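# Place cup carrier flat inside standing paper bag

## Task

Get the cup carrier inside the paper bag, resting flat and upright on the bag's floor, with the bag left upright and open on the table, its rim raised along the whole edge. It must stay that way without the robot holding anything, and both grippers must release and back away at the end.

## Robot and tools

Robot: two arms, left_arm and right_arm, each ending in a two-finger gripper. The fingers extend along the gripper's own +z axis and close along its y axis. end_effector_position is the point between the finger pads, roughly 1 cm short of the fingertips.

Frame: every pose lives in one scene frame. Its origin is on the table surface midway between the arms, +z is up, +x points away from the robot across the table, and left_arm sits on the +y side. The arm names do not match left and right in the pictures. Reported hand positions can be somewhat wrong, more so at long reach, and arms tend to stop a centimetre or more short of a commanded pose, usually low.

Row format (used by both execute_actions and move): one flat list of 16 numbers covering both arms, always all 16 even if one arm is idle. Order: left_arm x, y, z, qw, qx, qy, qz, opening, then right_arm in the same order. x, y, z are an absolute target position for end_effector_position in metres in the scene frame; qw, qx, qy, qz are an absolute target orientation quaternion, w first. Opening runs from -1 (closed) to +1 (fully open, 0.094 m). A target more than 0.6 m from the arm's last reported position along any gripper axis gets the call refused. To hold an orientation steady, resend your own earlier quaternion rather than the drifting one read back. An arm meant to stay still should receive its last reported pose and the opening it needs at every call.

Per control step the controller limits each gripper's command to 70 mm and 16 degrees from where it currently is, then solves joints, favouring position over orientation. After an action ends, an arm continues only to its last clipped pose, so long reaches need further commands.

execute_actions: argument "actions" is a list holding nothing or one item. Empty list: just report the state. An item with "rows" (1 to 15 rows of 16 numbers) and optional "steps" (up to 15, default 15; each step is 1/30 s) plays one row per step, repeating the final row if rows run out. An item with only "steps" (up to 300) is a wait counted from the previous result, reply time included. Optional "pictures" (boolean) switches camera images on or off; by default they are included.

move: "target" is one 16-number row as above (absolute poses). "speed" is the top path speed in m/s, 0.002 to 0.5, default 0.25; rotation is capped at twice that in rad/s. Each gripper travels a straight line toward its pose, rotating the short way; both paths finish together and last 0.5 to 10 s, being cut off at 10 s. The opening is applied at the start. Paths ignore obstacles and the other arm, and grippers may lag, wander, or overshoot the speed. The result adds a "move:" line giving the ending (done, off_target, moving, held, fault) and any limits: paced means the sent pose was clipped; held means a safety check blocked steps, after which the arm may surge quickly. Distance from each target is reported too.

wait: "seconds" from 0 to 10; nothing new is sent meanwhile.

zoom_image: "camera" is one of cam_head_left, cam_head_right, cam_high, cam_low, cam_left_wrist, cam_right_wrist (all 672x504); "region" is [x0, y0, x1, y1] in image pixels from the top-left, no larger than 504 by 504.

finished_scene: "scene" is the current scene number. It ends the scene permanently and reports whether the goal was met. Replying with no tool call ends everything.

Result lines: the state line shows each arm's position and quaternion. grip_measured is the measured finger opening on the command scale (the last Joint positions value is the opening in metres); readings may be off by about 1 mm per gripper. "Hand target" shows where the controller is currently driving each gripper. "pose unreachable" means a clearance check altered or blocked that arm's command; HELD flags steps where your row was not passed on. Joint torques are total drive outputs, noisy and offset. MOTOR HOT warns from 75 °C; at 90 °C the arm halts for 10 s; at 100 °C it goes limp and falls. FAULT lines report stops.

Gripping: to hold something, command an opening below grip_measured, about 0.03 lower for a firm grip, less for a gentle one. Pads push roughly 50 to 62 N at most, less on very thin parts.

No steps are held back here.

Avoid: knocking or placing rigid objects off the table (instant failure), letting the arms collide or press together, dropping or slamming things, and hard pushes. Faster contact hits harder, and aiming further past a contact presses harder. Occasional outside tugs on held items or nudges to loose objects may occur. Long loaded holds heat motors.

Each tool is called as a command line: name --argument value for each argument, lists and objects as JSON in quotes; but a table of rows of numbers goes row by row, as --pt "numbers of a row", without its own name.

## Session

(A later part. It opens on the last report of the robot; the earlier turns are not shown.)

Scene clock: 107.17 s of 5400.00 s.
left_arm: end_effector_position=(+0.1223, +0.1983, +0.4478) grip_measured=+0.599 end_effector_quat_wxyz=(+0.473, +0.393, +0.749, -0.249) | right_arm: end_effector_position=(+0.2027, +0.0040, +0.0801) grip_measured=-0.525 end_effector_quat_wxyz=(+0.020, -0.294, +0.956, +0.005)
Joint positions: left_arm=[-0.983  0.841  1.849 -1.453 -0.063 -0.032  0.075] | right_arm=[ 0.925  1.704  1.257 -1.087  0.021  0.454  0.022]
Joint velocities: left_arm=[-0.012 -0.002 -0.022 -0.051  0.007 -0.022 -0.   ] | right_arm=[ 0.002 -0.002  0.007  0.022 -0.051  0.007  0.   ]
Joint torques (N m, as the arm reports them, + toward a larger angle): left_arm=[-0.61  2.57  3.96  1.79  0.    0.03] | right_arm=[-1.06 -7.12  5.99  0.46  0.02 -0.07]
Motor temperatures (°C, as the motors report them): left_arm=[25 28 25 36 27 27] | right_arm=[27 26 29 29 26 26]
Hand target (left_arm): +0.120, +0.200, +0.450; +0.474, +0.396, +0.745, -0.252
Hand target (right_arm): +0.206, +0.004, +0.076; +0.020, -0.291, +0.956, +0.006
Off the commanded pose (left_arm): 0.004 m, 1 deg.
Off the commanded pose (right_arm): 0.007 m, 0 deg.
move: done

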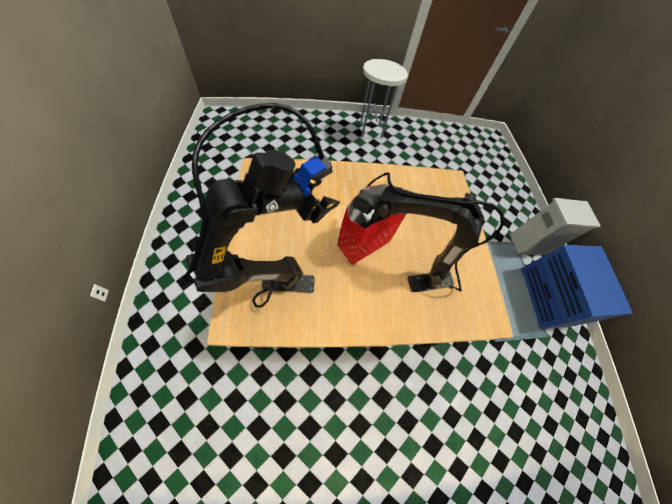

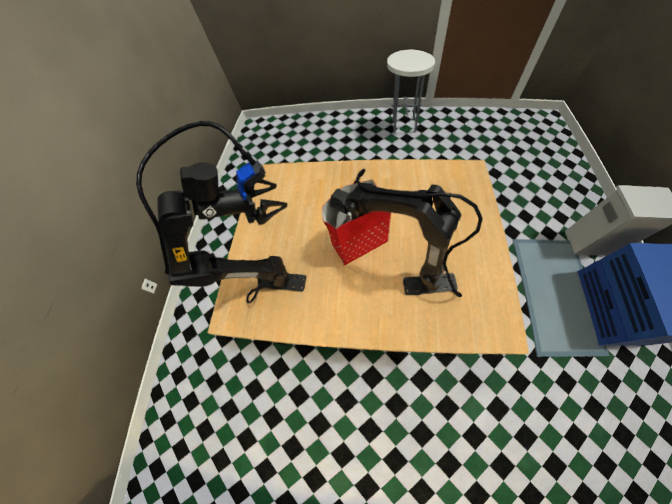

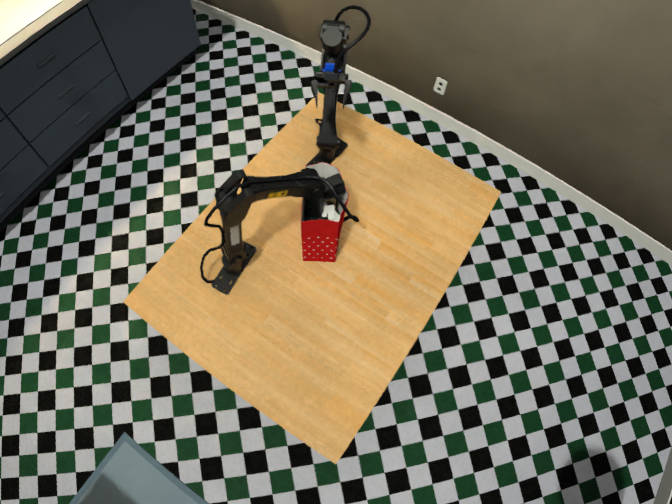

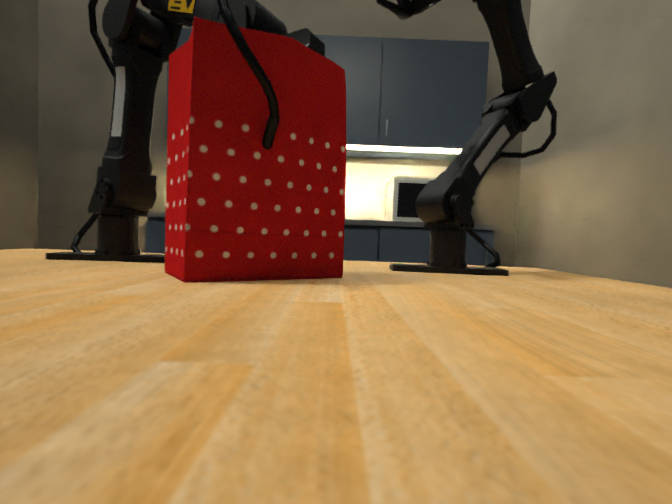

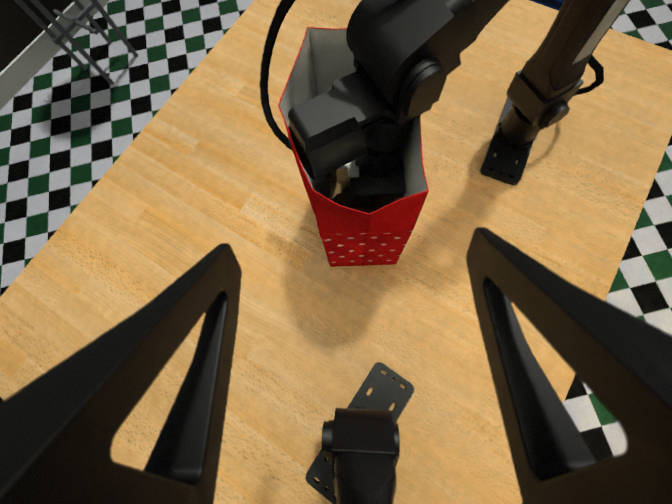

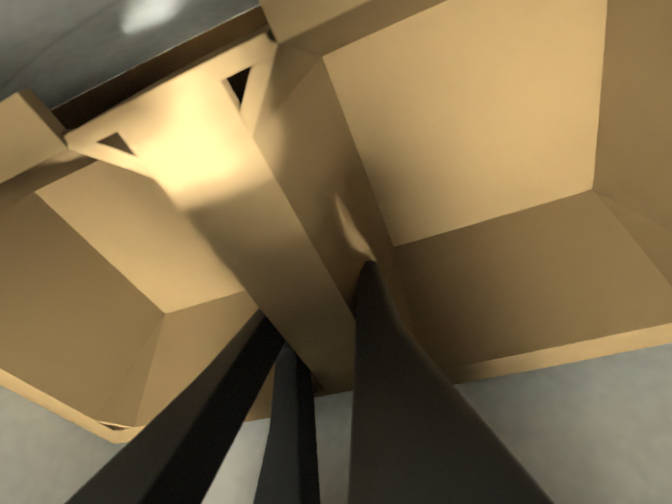

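move --target '[0.12,0.2,0.45,0.474,0.396,0.745,-0.252,0.6,0.209,0.005,0.029,0,-0.292,0.956,0,-0.57]' --speed 0.04

execute_actions --actions '[{"rows":[[0.12,0.2,0.45,0.474,0.396,0.745,-0.252,0.6,0.209,0.005,0.029,0,-0.292,0.956,0,0]],"steps":12}]' --pictures false

move --target '[0.12,0.2,0.45,0.474,0.396,0.745,-0.252,0.6,0.207,0.007,0.21,0.08,-0.292,0.953,0.024,0]' --speed 0.1

move --target '[0.12,0.2,0.45,0.474,0.396,0.745,-0.252,0.6,0.22,0.0,0.40,0.34,-0.35,0.86,0.14,0.5]' --speed 0.15

Scene clock: 113.27 s of 5400.00 s.
left_arm: end_effector_position=(+0.1223, +0.1983, +0.4478) grip_measured=+0.599 end_effector_quat_wxyz=(+0.473, +0.393, +0.749, -0.249) | right_arm: end_effector_position=(+0.2041, +0.0050, +0.0364) grip_measured=-0.525 end_effector_quat_wxyz=(-0.001, -0.293, +0.956, -0.000)
Joint positions: left_arm=[-0.983  0.841  1.849 -1.453 -0.063 -0.032  0.075] | right_arm=[ 0.91   1.792  1.181 -0.962 -0.002  0.44   0.022]
Joint velocities: left_arm=[-0.002 -0.002 -0.002 -0.051 -0.037 -0.051 -0.   ] | right_arm=[ 0.002  0.007  0.007  0.007  0.022 -0.095 -0.001]
Joint torques (N m, as the arm reports them, + toward a larger angle): left_arm=[-0.7   2.66  4.12  1.81  0.    0.04] | right_arm=[-1.07 -7.15  5.3   0.44  0.03 -0.1 ]
Motor temperatures (°C, as the motors report them): left_arm=[25 28 25 36 27 27] | right_arm=[27 26 28 29 26 26]
Hand target (left_arm): +0.120, +0.200, +0.450; +0.474, +0.396, +0.745, -0.252
Hand target (right_arm): +0.208, +0.004, +0.030; -0.000, -0.292, +0.956, +0.000
Off the commanded pose (left_arm): 0.004 m, 1 deg.
Off the commanded pose (right_arm): 0.009 m, 0 deg.
After step 90, 1.50 s passed at rest.
move: done

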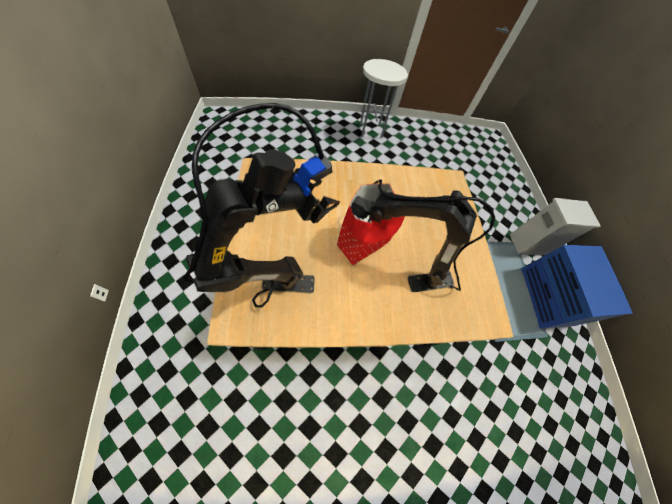

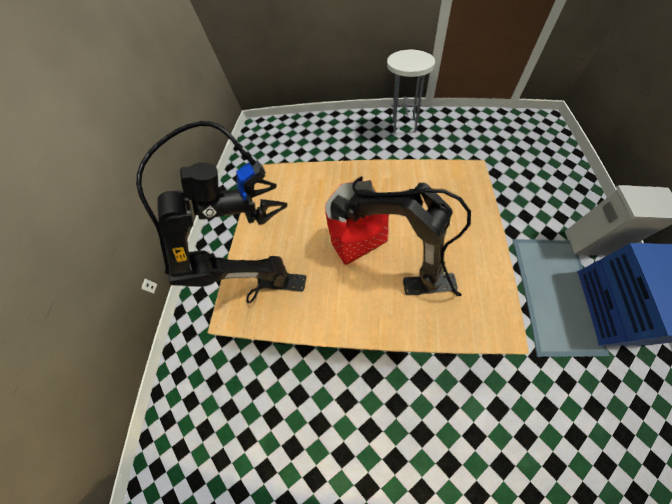

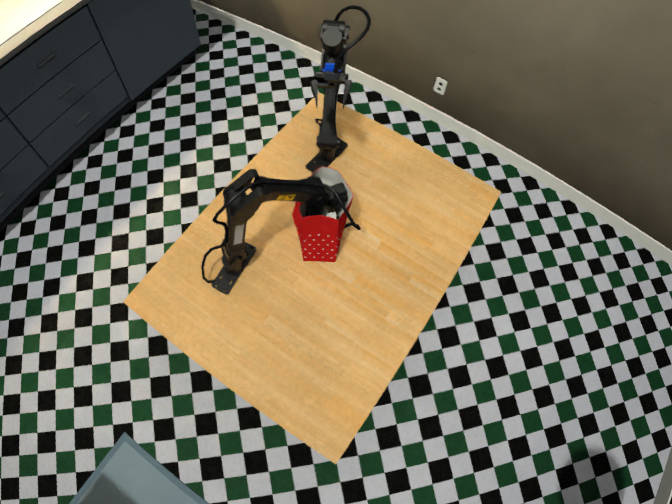

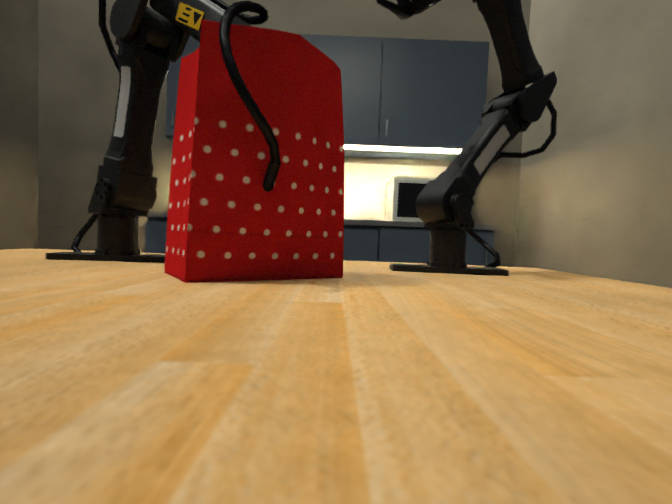

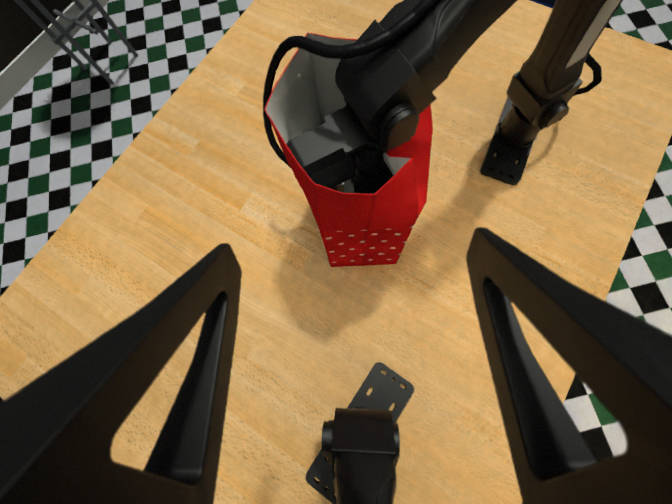

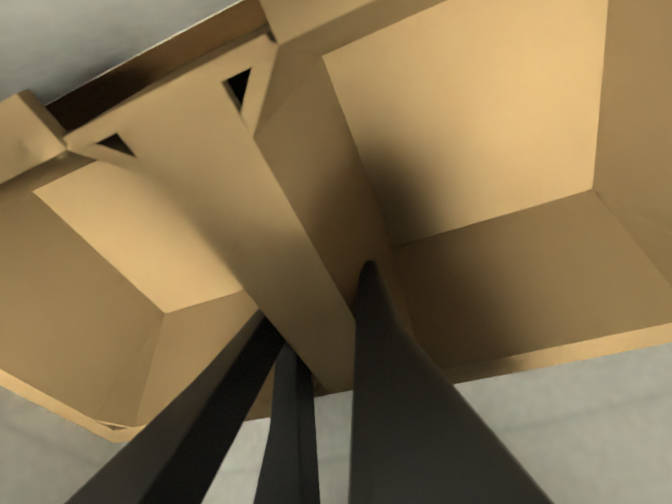

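Scene clock: 113.67 s of 5400.00 s.
left_arm: end_effector_position=(+0.1223, +0.1983, +0.4478) grip_measured=+0.599 end_effector_quat_wxyz=(+0.473, +0.393, +0.749, -0.249) | right_arm: end_effector_position=(+0.2052, +0.0068, +0.0364) grip_measured=-0.002 end_effector_quat_wxyz=(+0.002, -0.295, +0.956, +0.003)
Joint positions: left_arm=[-0.983  0.841  1.849 -1.453 -0.063 -0.032  0.075] | right_arm=[ 0.91   1.792  1.181 -0.953 -0.002  0.438  0.047]
Joint velocities: left_arm=[ 0.002 -0.007 -0.002 -0.022 -0.022 -0.007 -0.002] | right_arm=[ 0.012 -0.012 -0.012  0.022  0.007 -0.037 -0.001]
Joint torques (N m, as the arm reports them, + toward a larger angle): left_arm=[-0.71  2.52  4.01  1.81  0.    0.06] | right_arm=[-1.1  -6.91  5.53  0.38  0.03 -0.07]
Motor temperatures (°C, as the motors report them): left_arm=[25 28 25 36 27 27] | right_arm=[27 26 28 29 26 26]
Hand target (left_arm): +0.120, +0.200, +0.450; +0.474, +0.396, +0.745, -0.252
Hand target (right_arm): +0.209, +0.005, +0.029; -0.000, -0.292, +0.956, +0.000
Off the commanded pose (left_arm): 0.004 m, 1 deg.
Off the commanded pose (right_arm): 0.009 m, 0 deg.
Steps of this call (steps 1 to 12: all 12 steps of this action). Readings (end_effector_position):
1: left_arm (+0.1223, +0.1983, +0.4478) | right_arm (+0.2043, +0.0053, +0.0364)
2: left_arm (+0.1223, +0.1983, +0.4478) | right_arm (+0.2045, +0.0056, +0.0364)
4: left_arm (+0.1223, +0.1983, +0.4478) | right_arm (+0.2049, +0.0063, +0.0364)
8: left_arm (+0.1223, +0.1983, +0.4478) | right_arm (+0.2052, +0.0068, +0.0364)
12: the state above

Scene clock: 116.20 s of 5400.00 s.
left_arm: end_effector_position=(+0.1223, +0.1983, +0.4478) grip_measured=+0.599 end_effector_quat_wxyz=(+0.473, +0.393, +0.749, -0.249) | right_arm: end_effector_position=(+0.2099, +0.0100, +0.1962) grip_measured=-0.001 end_effector_quat_wxyz=(+0.064, -0.291, +0.954, +0.020)
Joint positions: left_arm=[-0.983  0.841  1.849 -1.453 -0.063 -0.032  0.075] | right_arm=[ 0.937  1.667  1.672 -1.457  0.06   0.467  0.047]
Joint velocities: left_arm=[ 0.002 -0.007 -0.007 -0.037  0.007  0.066 -0.001] | right_arm=[-0.007  0.002  0.007 -0.022 -0.022  0.022  0.   ]
Joint torques (N m, as the arm reports them, + toward a larger angle): left_arm=[-0.66  2.5   4.19  1.79 -0.02  0.03] | right_arm=[ 1.1  -9.16  9.48  0.25  0.23  0.05]
Motor temperatures (°C, as the motors report them): left_arm=[25 28 25 36 27 27] | right_arm=[27 26 29 29 26 26]
Hand target (left_arm): +0.120, +0.200, +0.450; +0.474, +0.396, +0.745, -0.252
Hand target (right_arm): +0.209, +0.010, +0.209; +0.080, -0.293, +0.952, +0.025
Off the commanded pose (left_arm): 0.004 m, 1 deg.
Off the commanded pose (right_arm): 0.014 m, 2 deg.
move: off_target (right_arm)

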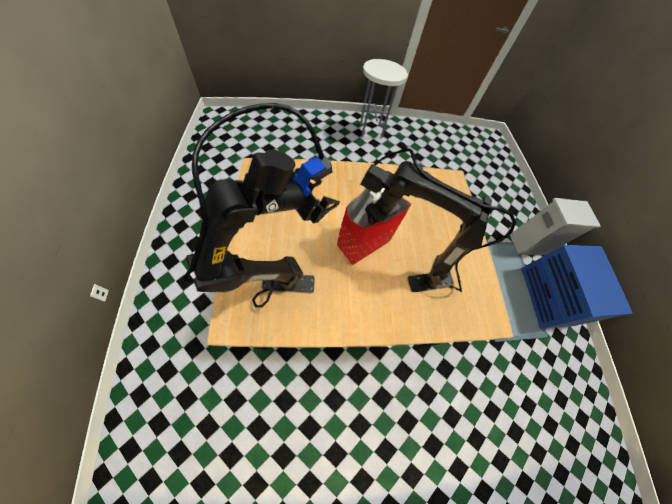

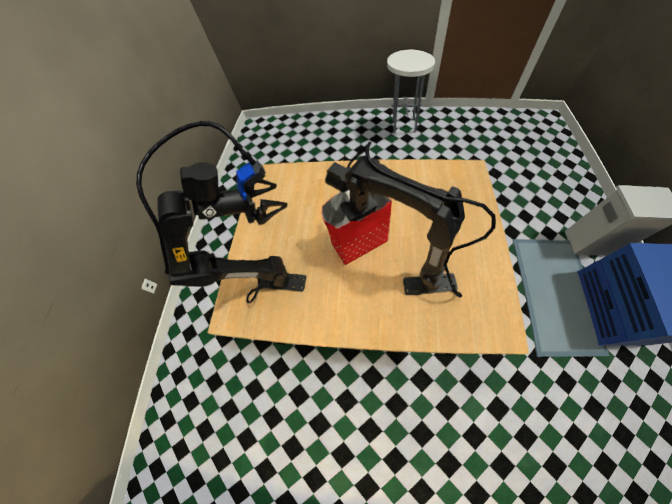

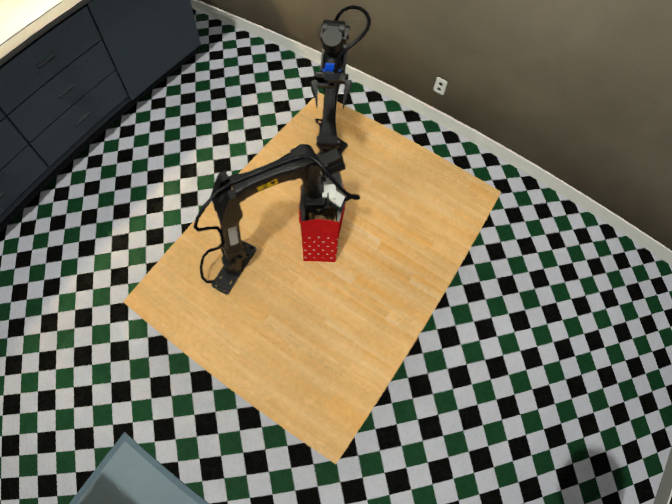

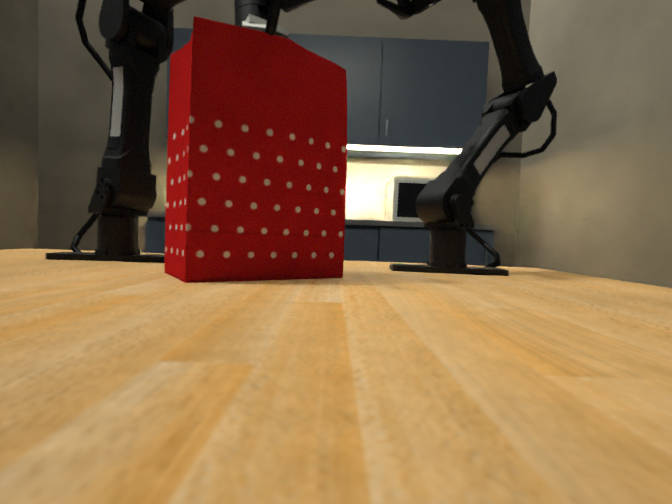

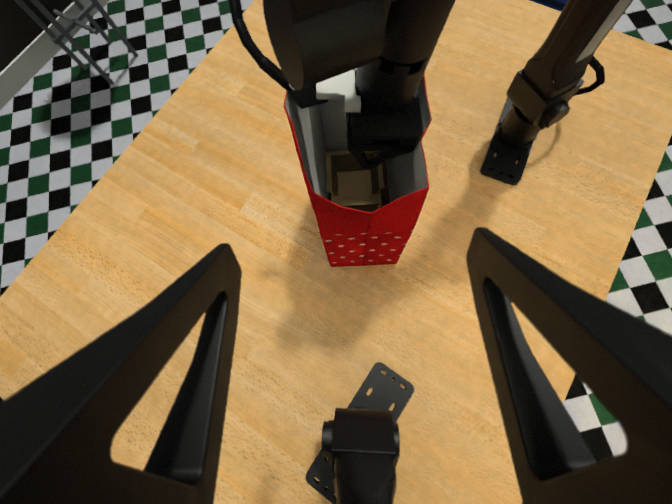

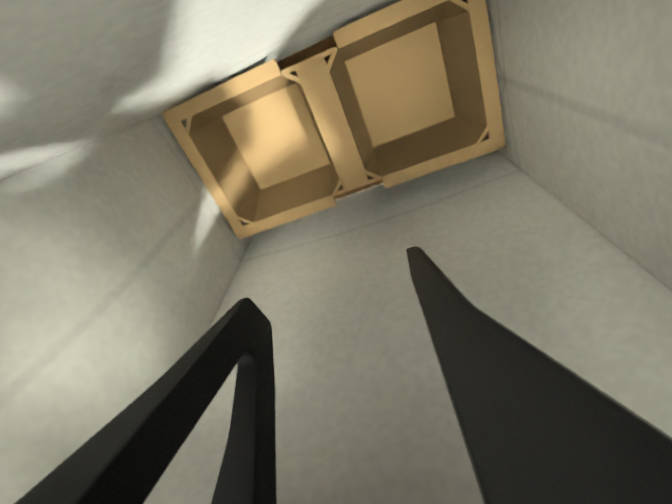

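Scene clock: 118.73 s of 5400.00 s.
left_arm: end_effector_position=(+0.1223, +0.1983, +0.4478) grip_measured=+0.599 end_effector_quat_wxyz=(+0.473, +0.393, +0.749, -0.249) | right_arm: end_effector_position=(+0.2264, +0.0105, +0.3863) grip_measured=+0.499 end_effector_quat_wxyz=(+0.324, -0.353, +0.867, +0.138)
Joint positions: left_arm=[-0.983  0.841  1.849 -1.453 -0.063 -0.032  0.075] | right_arm=[ 0.969  1.52   2.146 -1.501  0.199  0.249  0.07 ]
Joint velocities: left_arm=[ 0.002  0.002 -0.017 -0.051 -0.022 -0.051 -0.   ] | right_arm=[-0.007  0.017  0.012 -0.037 -0.051 -0.051 -0.001]
Joint torques (N m, as the arm reports them, + toward a larger angle): left_arm=[-0.59  2.53  4.13  1.8  -0.01  0.04] | right_arm=[ 1.02 -6.49  8.09  1.31  0.3  -0.09]
Motor temperatures (°C, as the motors report them): left_arm=[25 28 25 36 27 27] | right_arm=[27 26 29 29 26 26]
Hand target (left_arm): +0.120, +0.200, +0.450; +0.474, +0.396, +0.745, -0.252
Hand target (right_arm): +0.222, +0.004, +0.399; +0.340, -0.355, +0.859, +0.143
Off the commanded pose (left_arm): 0.004 m, 1 deg.
Off the commanded pose (right_arm): 0.018 m, 2 deg.
move: off_target (right_arm)

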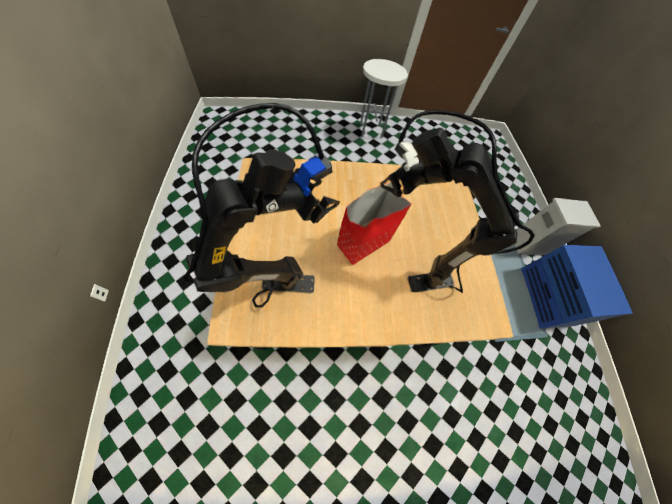

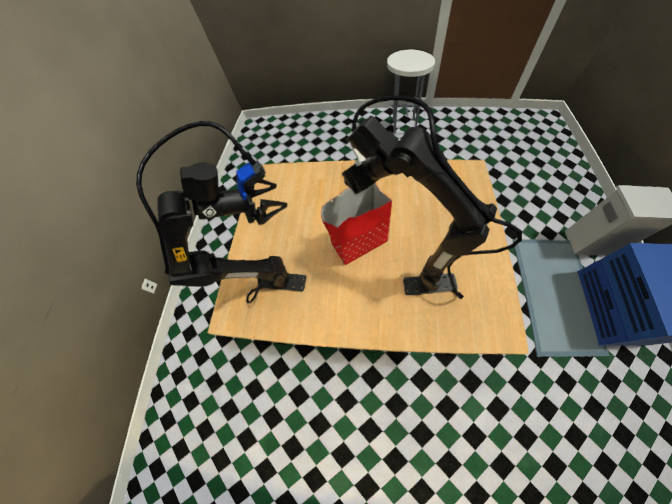

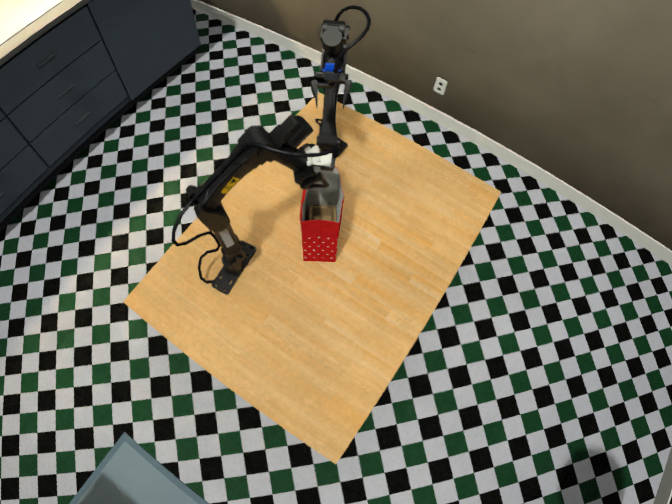

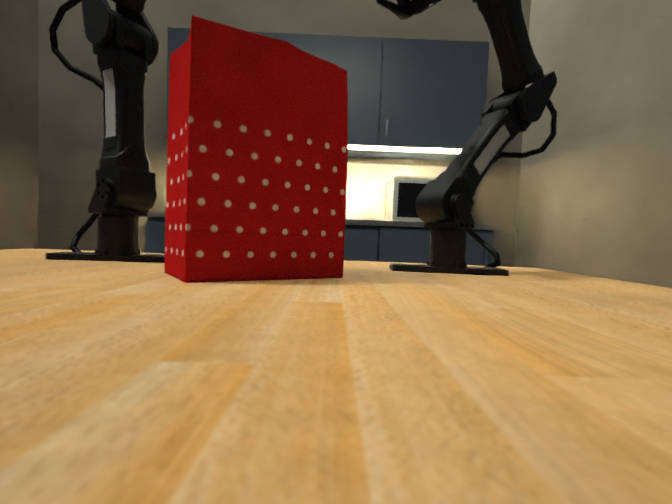

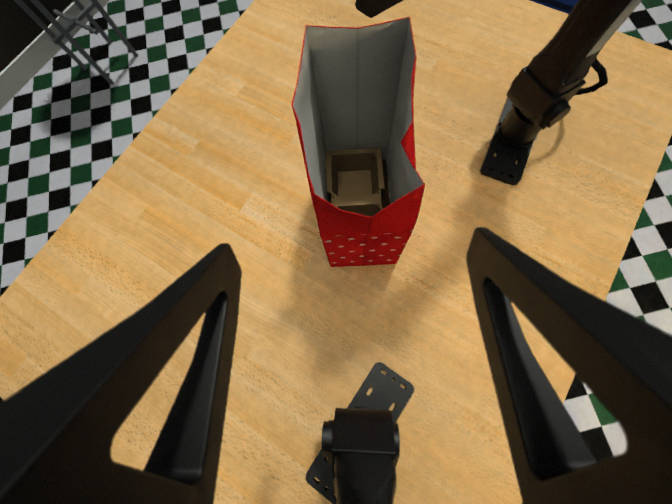

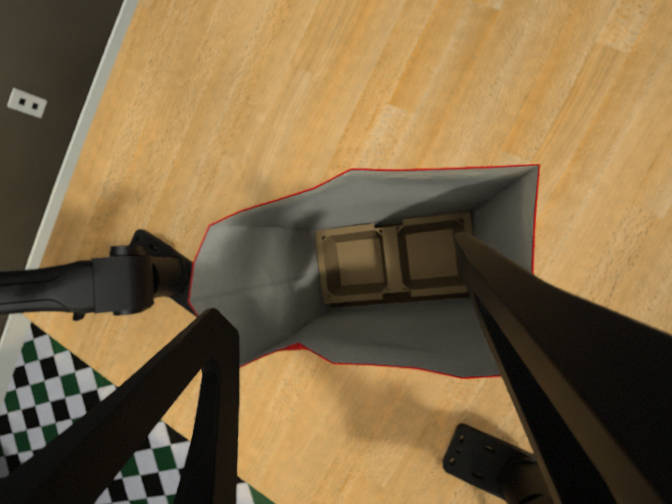

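The rim has only a slight inward kink and is still upright, so I'm moving the arm clear.

move --target '[0.12,0.2,0.45,0.474,0.396,0.745,-0.252,0.6,0.3,-0.28,0.40,0.40,0,0.916,0,0.5]' --speed 0.3

finished_scene --scene 2

Scene clock: 126.30 s of 5400.00 s.
left_arm: end_effector_position=(+0.1223, +0.1983, +0.4478) grip_measured=+0.599 end_effector_quat_wxyz=(+0.473, +0.393, +0.749, -0.249) | right_arm: end_effector_position=(+0.3017, -0.2796, +0.4003) grip_measured=+0.499 end_effector_quat_wxyz=(+0.398, +0.006, +0.917, +0.011)
Joint positions: left_arm=[-0.983  0.841  1.849 -1.453 -0.063 -0.032  0.075] | right_arm=[-0.277  1.215  1.919 -1.463 -0.127 -0.084  0.07 ]
Joint velocities: left_arm=[ 0.002  0.007 -0.022  0.051  0.007  0.022 -0.   ] | right_arm=[-0.007 -0.017  0.002 -0.037 -0.095  0.066  0.002]
Joint torques (N m, as the arm reports them, + toward a larger angle): left_arm=[-0.61  2.52  4.11  1.81  0.01  0.  ] | right_arm=[-1.07 -1.28  4.26  1.82 -0.12 -0.08]
Motor temperatures (°C, as the motors report them): left_arm=[25 28 25 37 27 27] | right_arm=[27 26 29 29 26 26]
Hand target (left_arm): +0.120, +0.200, +0.450; +0.474, +0.396, +0.745, -0.252
Hand target (right_arm): +0.305, -0.281, +0.401; +0.404, +0.004, +0.915, +0.012
Off the commanded pose (left_arm): 0.004 m, 1 deg.
Off the commanded pose (right_arm): 0.002 m, 1 deg.
After step 90, 2.60 s passed at rest.
move: done

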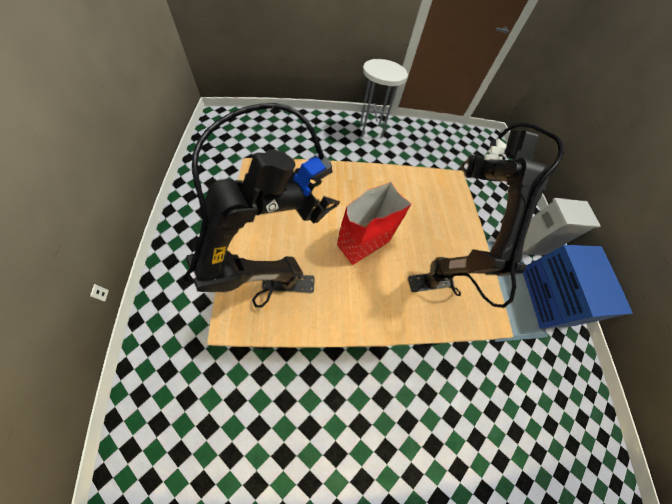

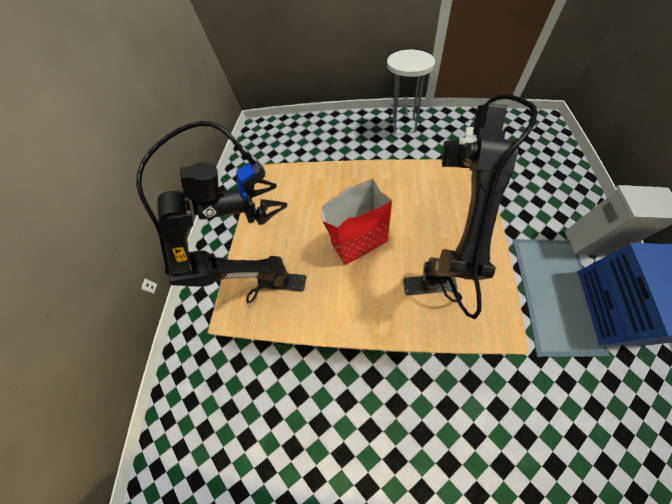

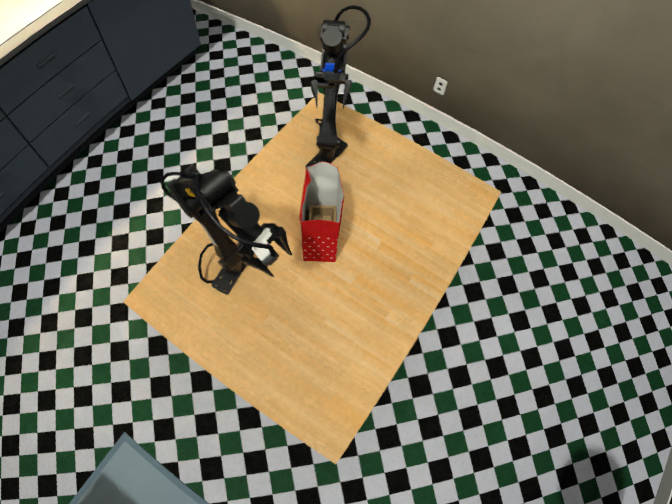

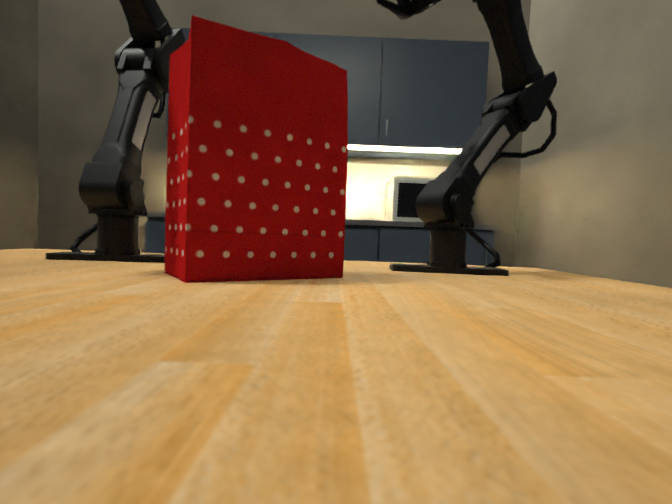

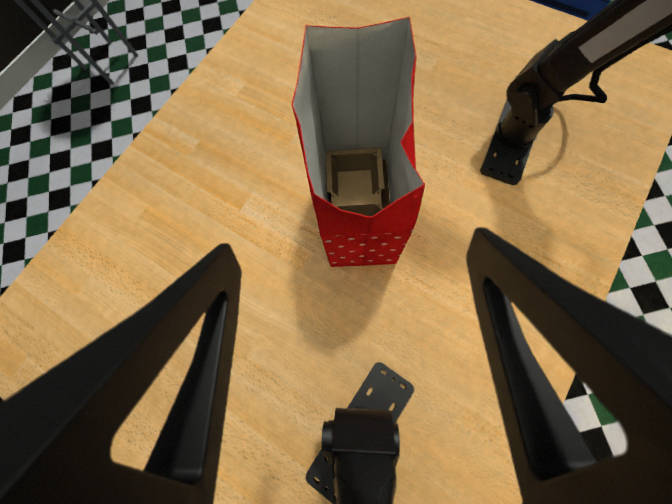

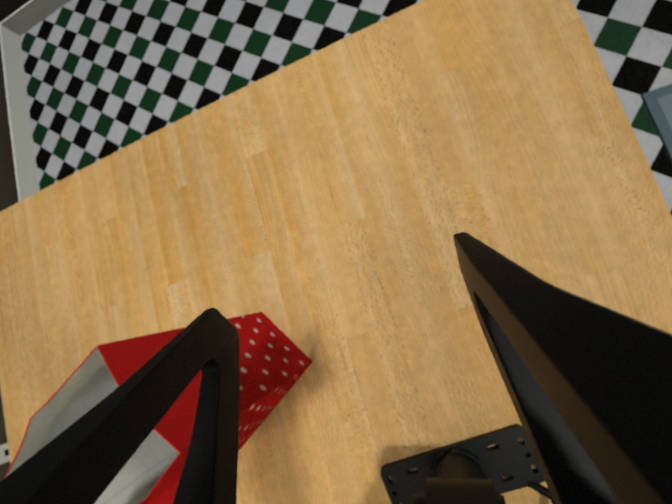

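The scene is finished: the task was done.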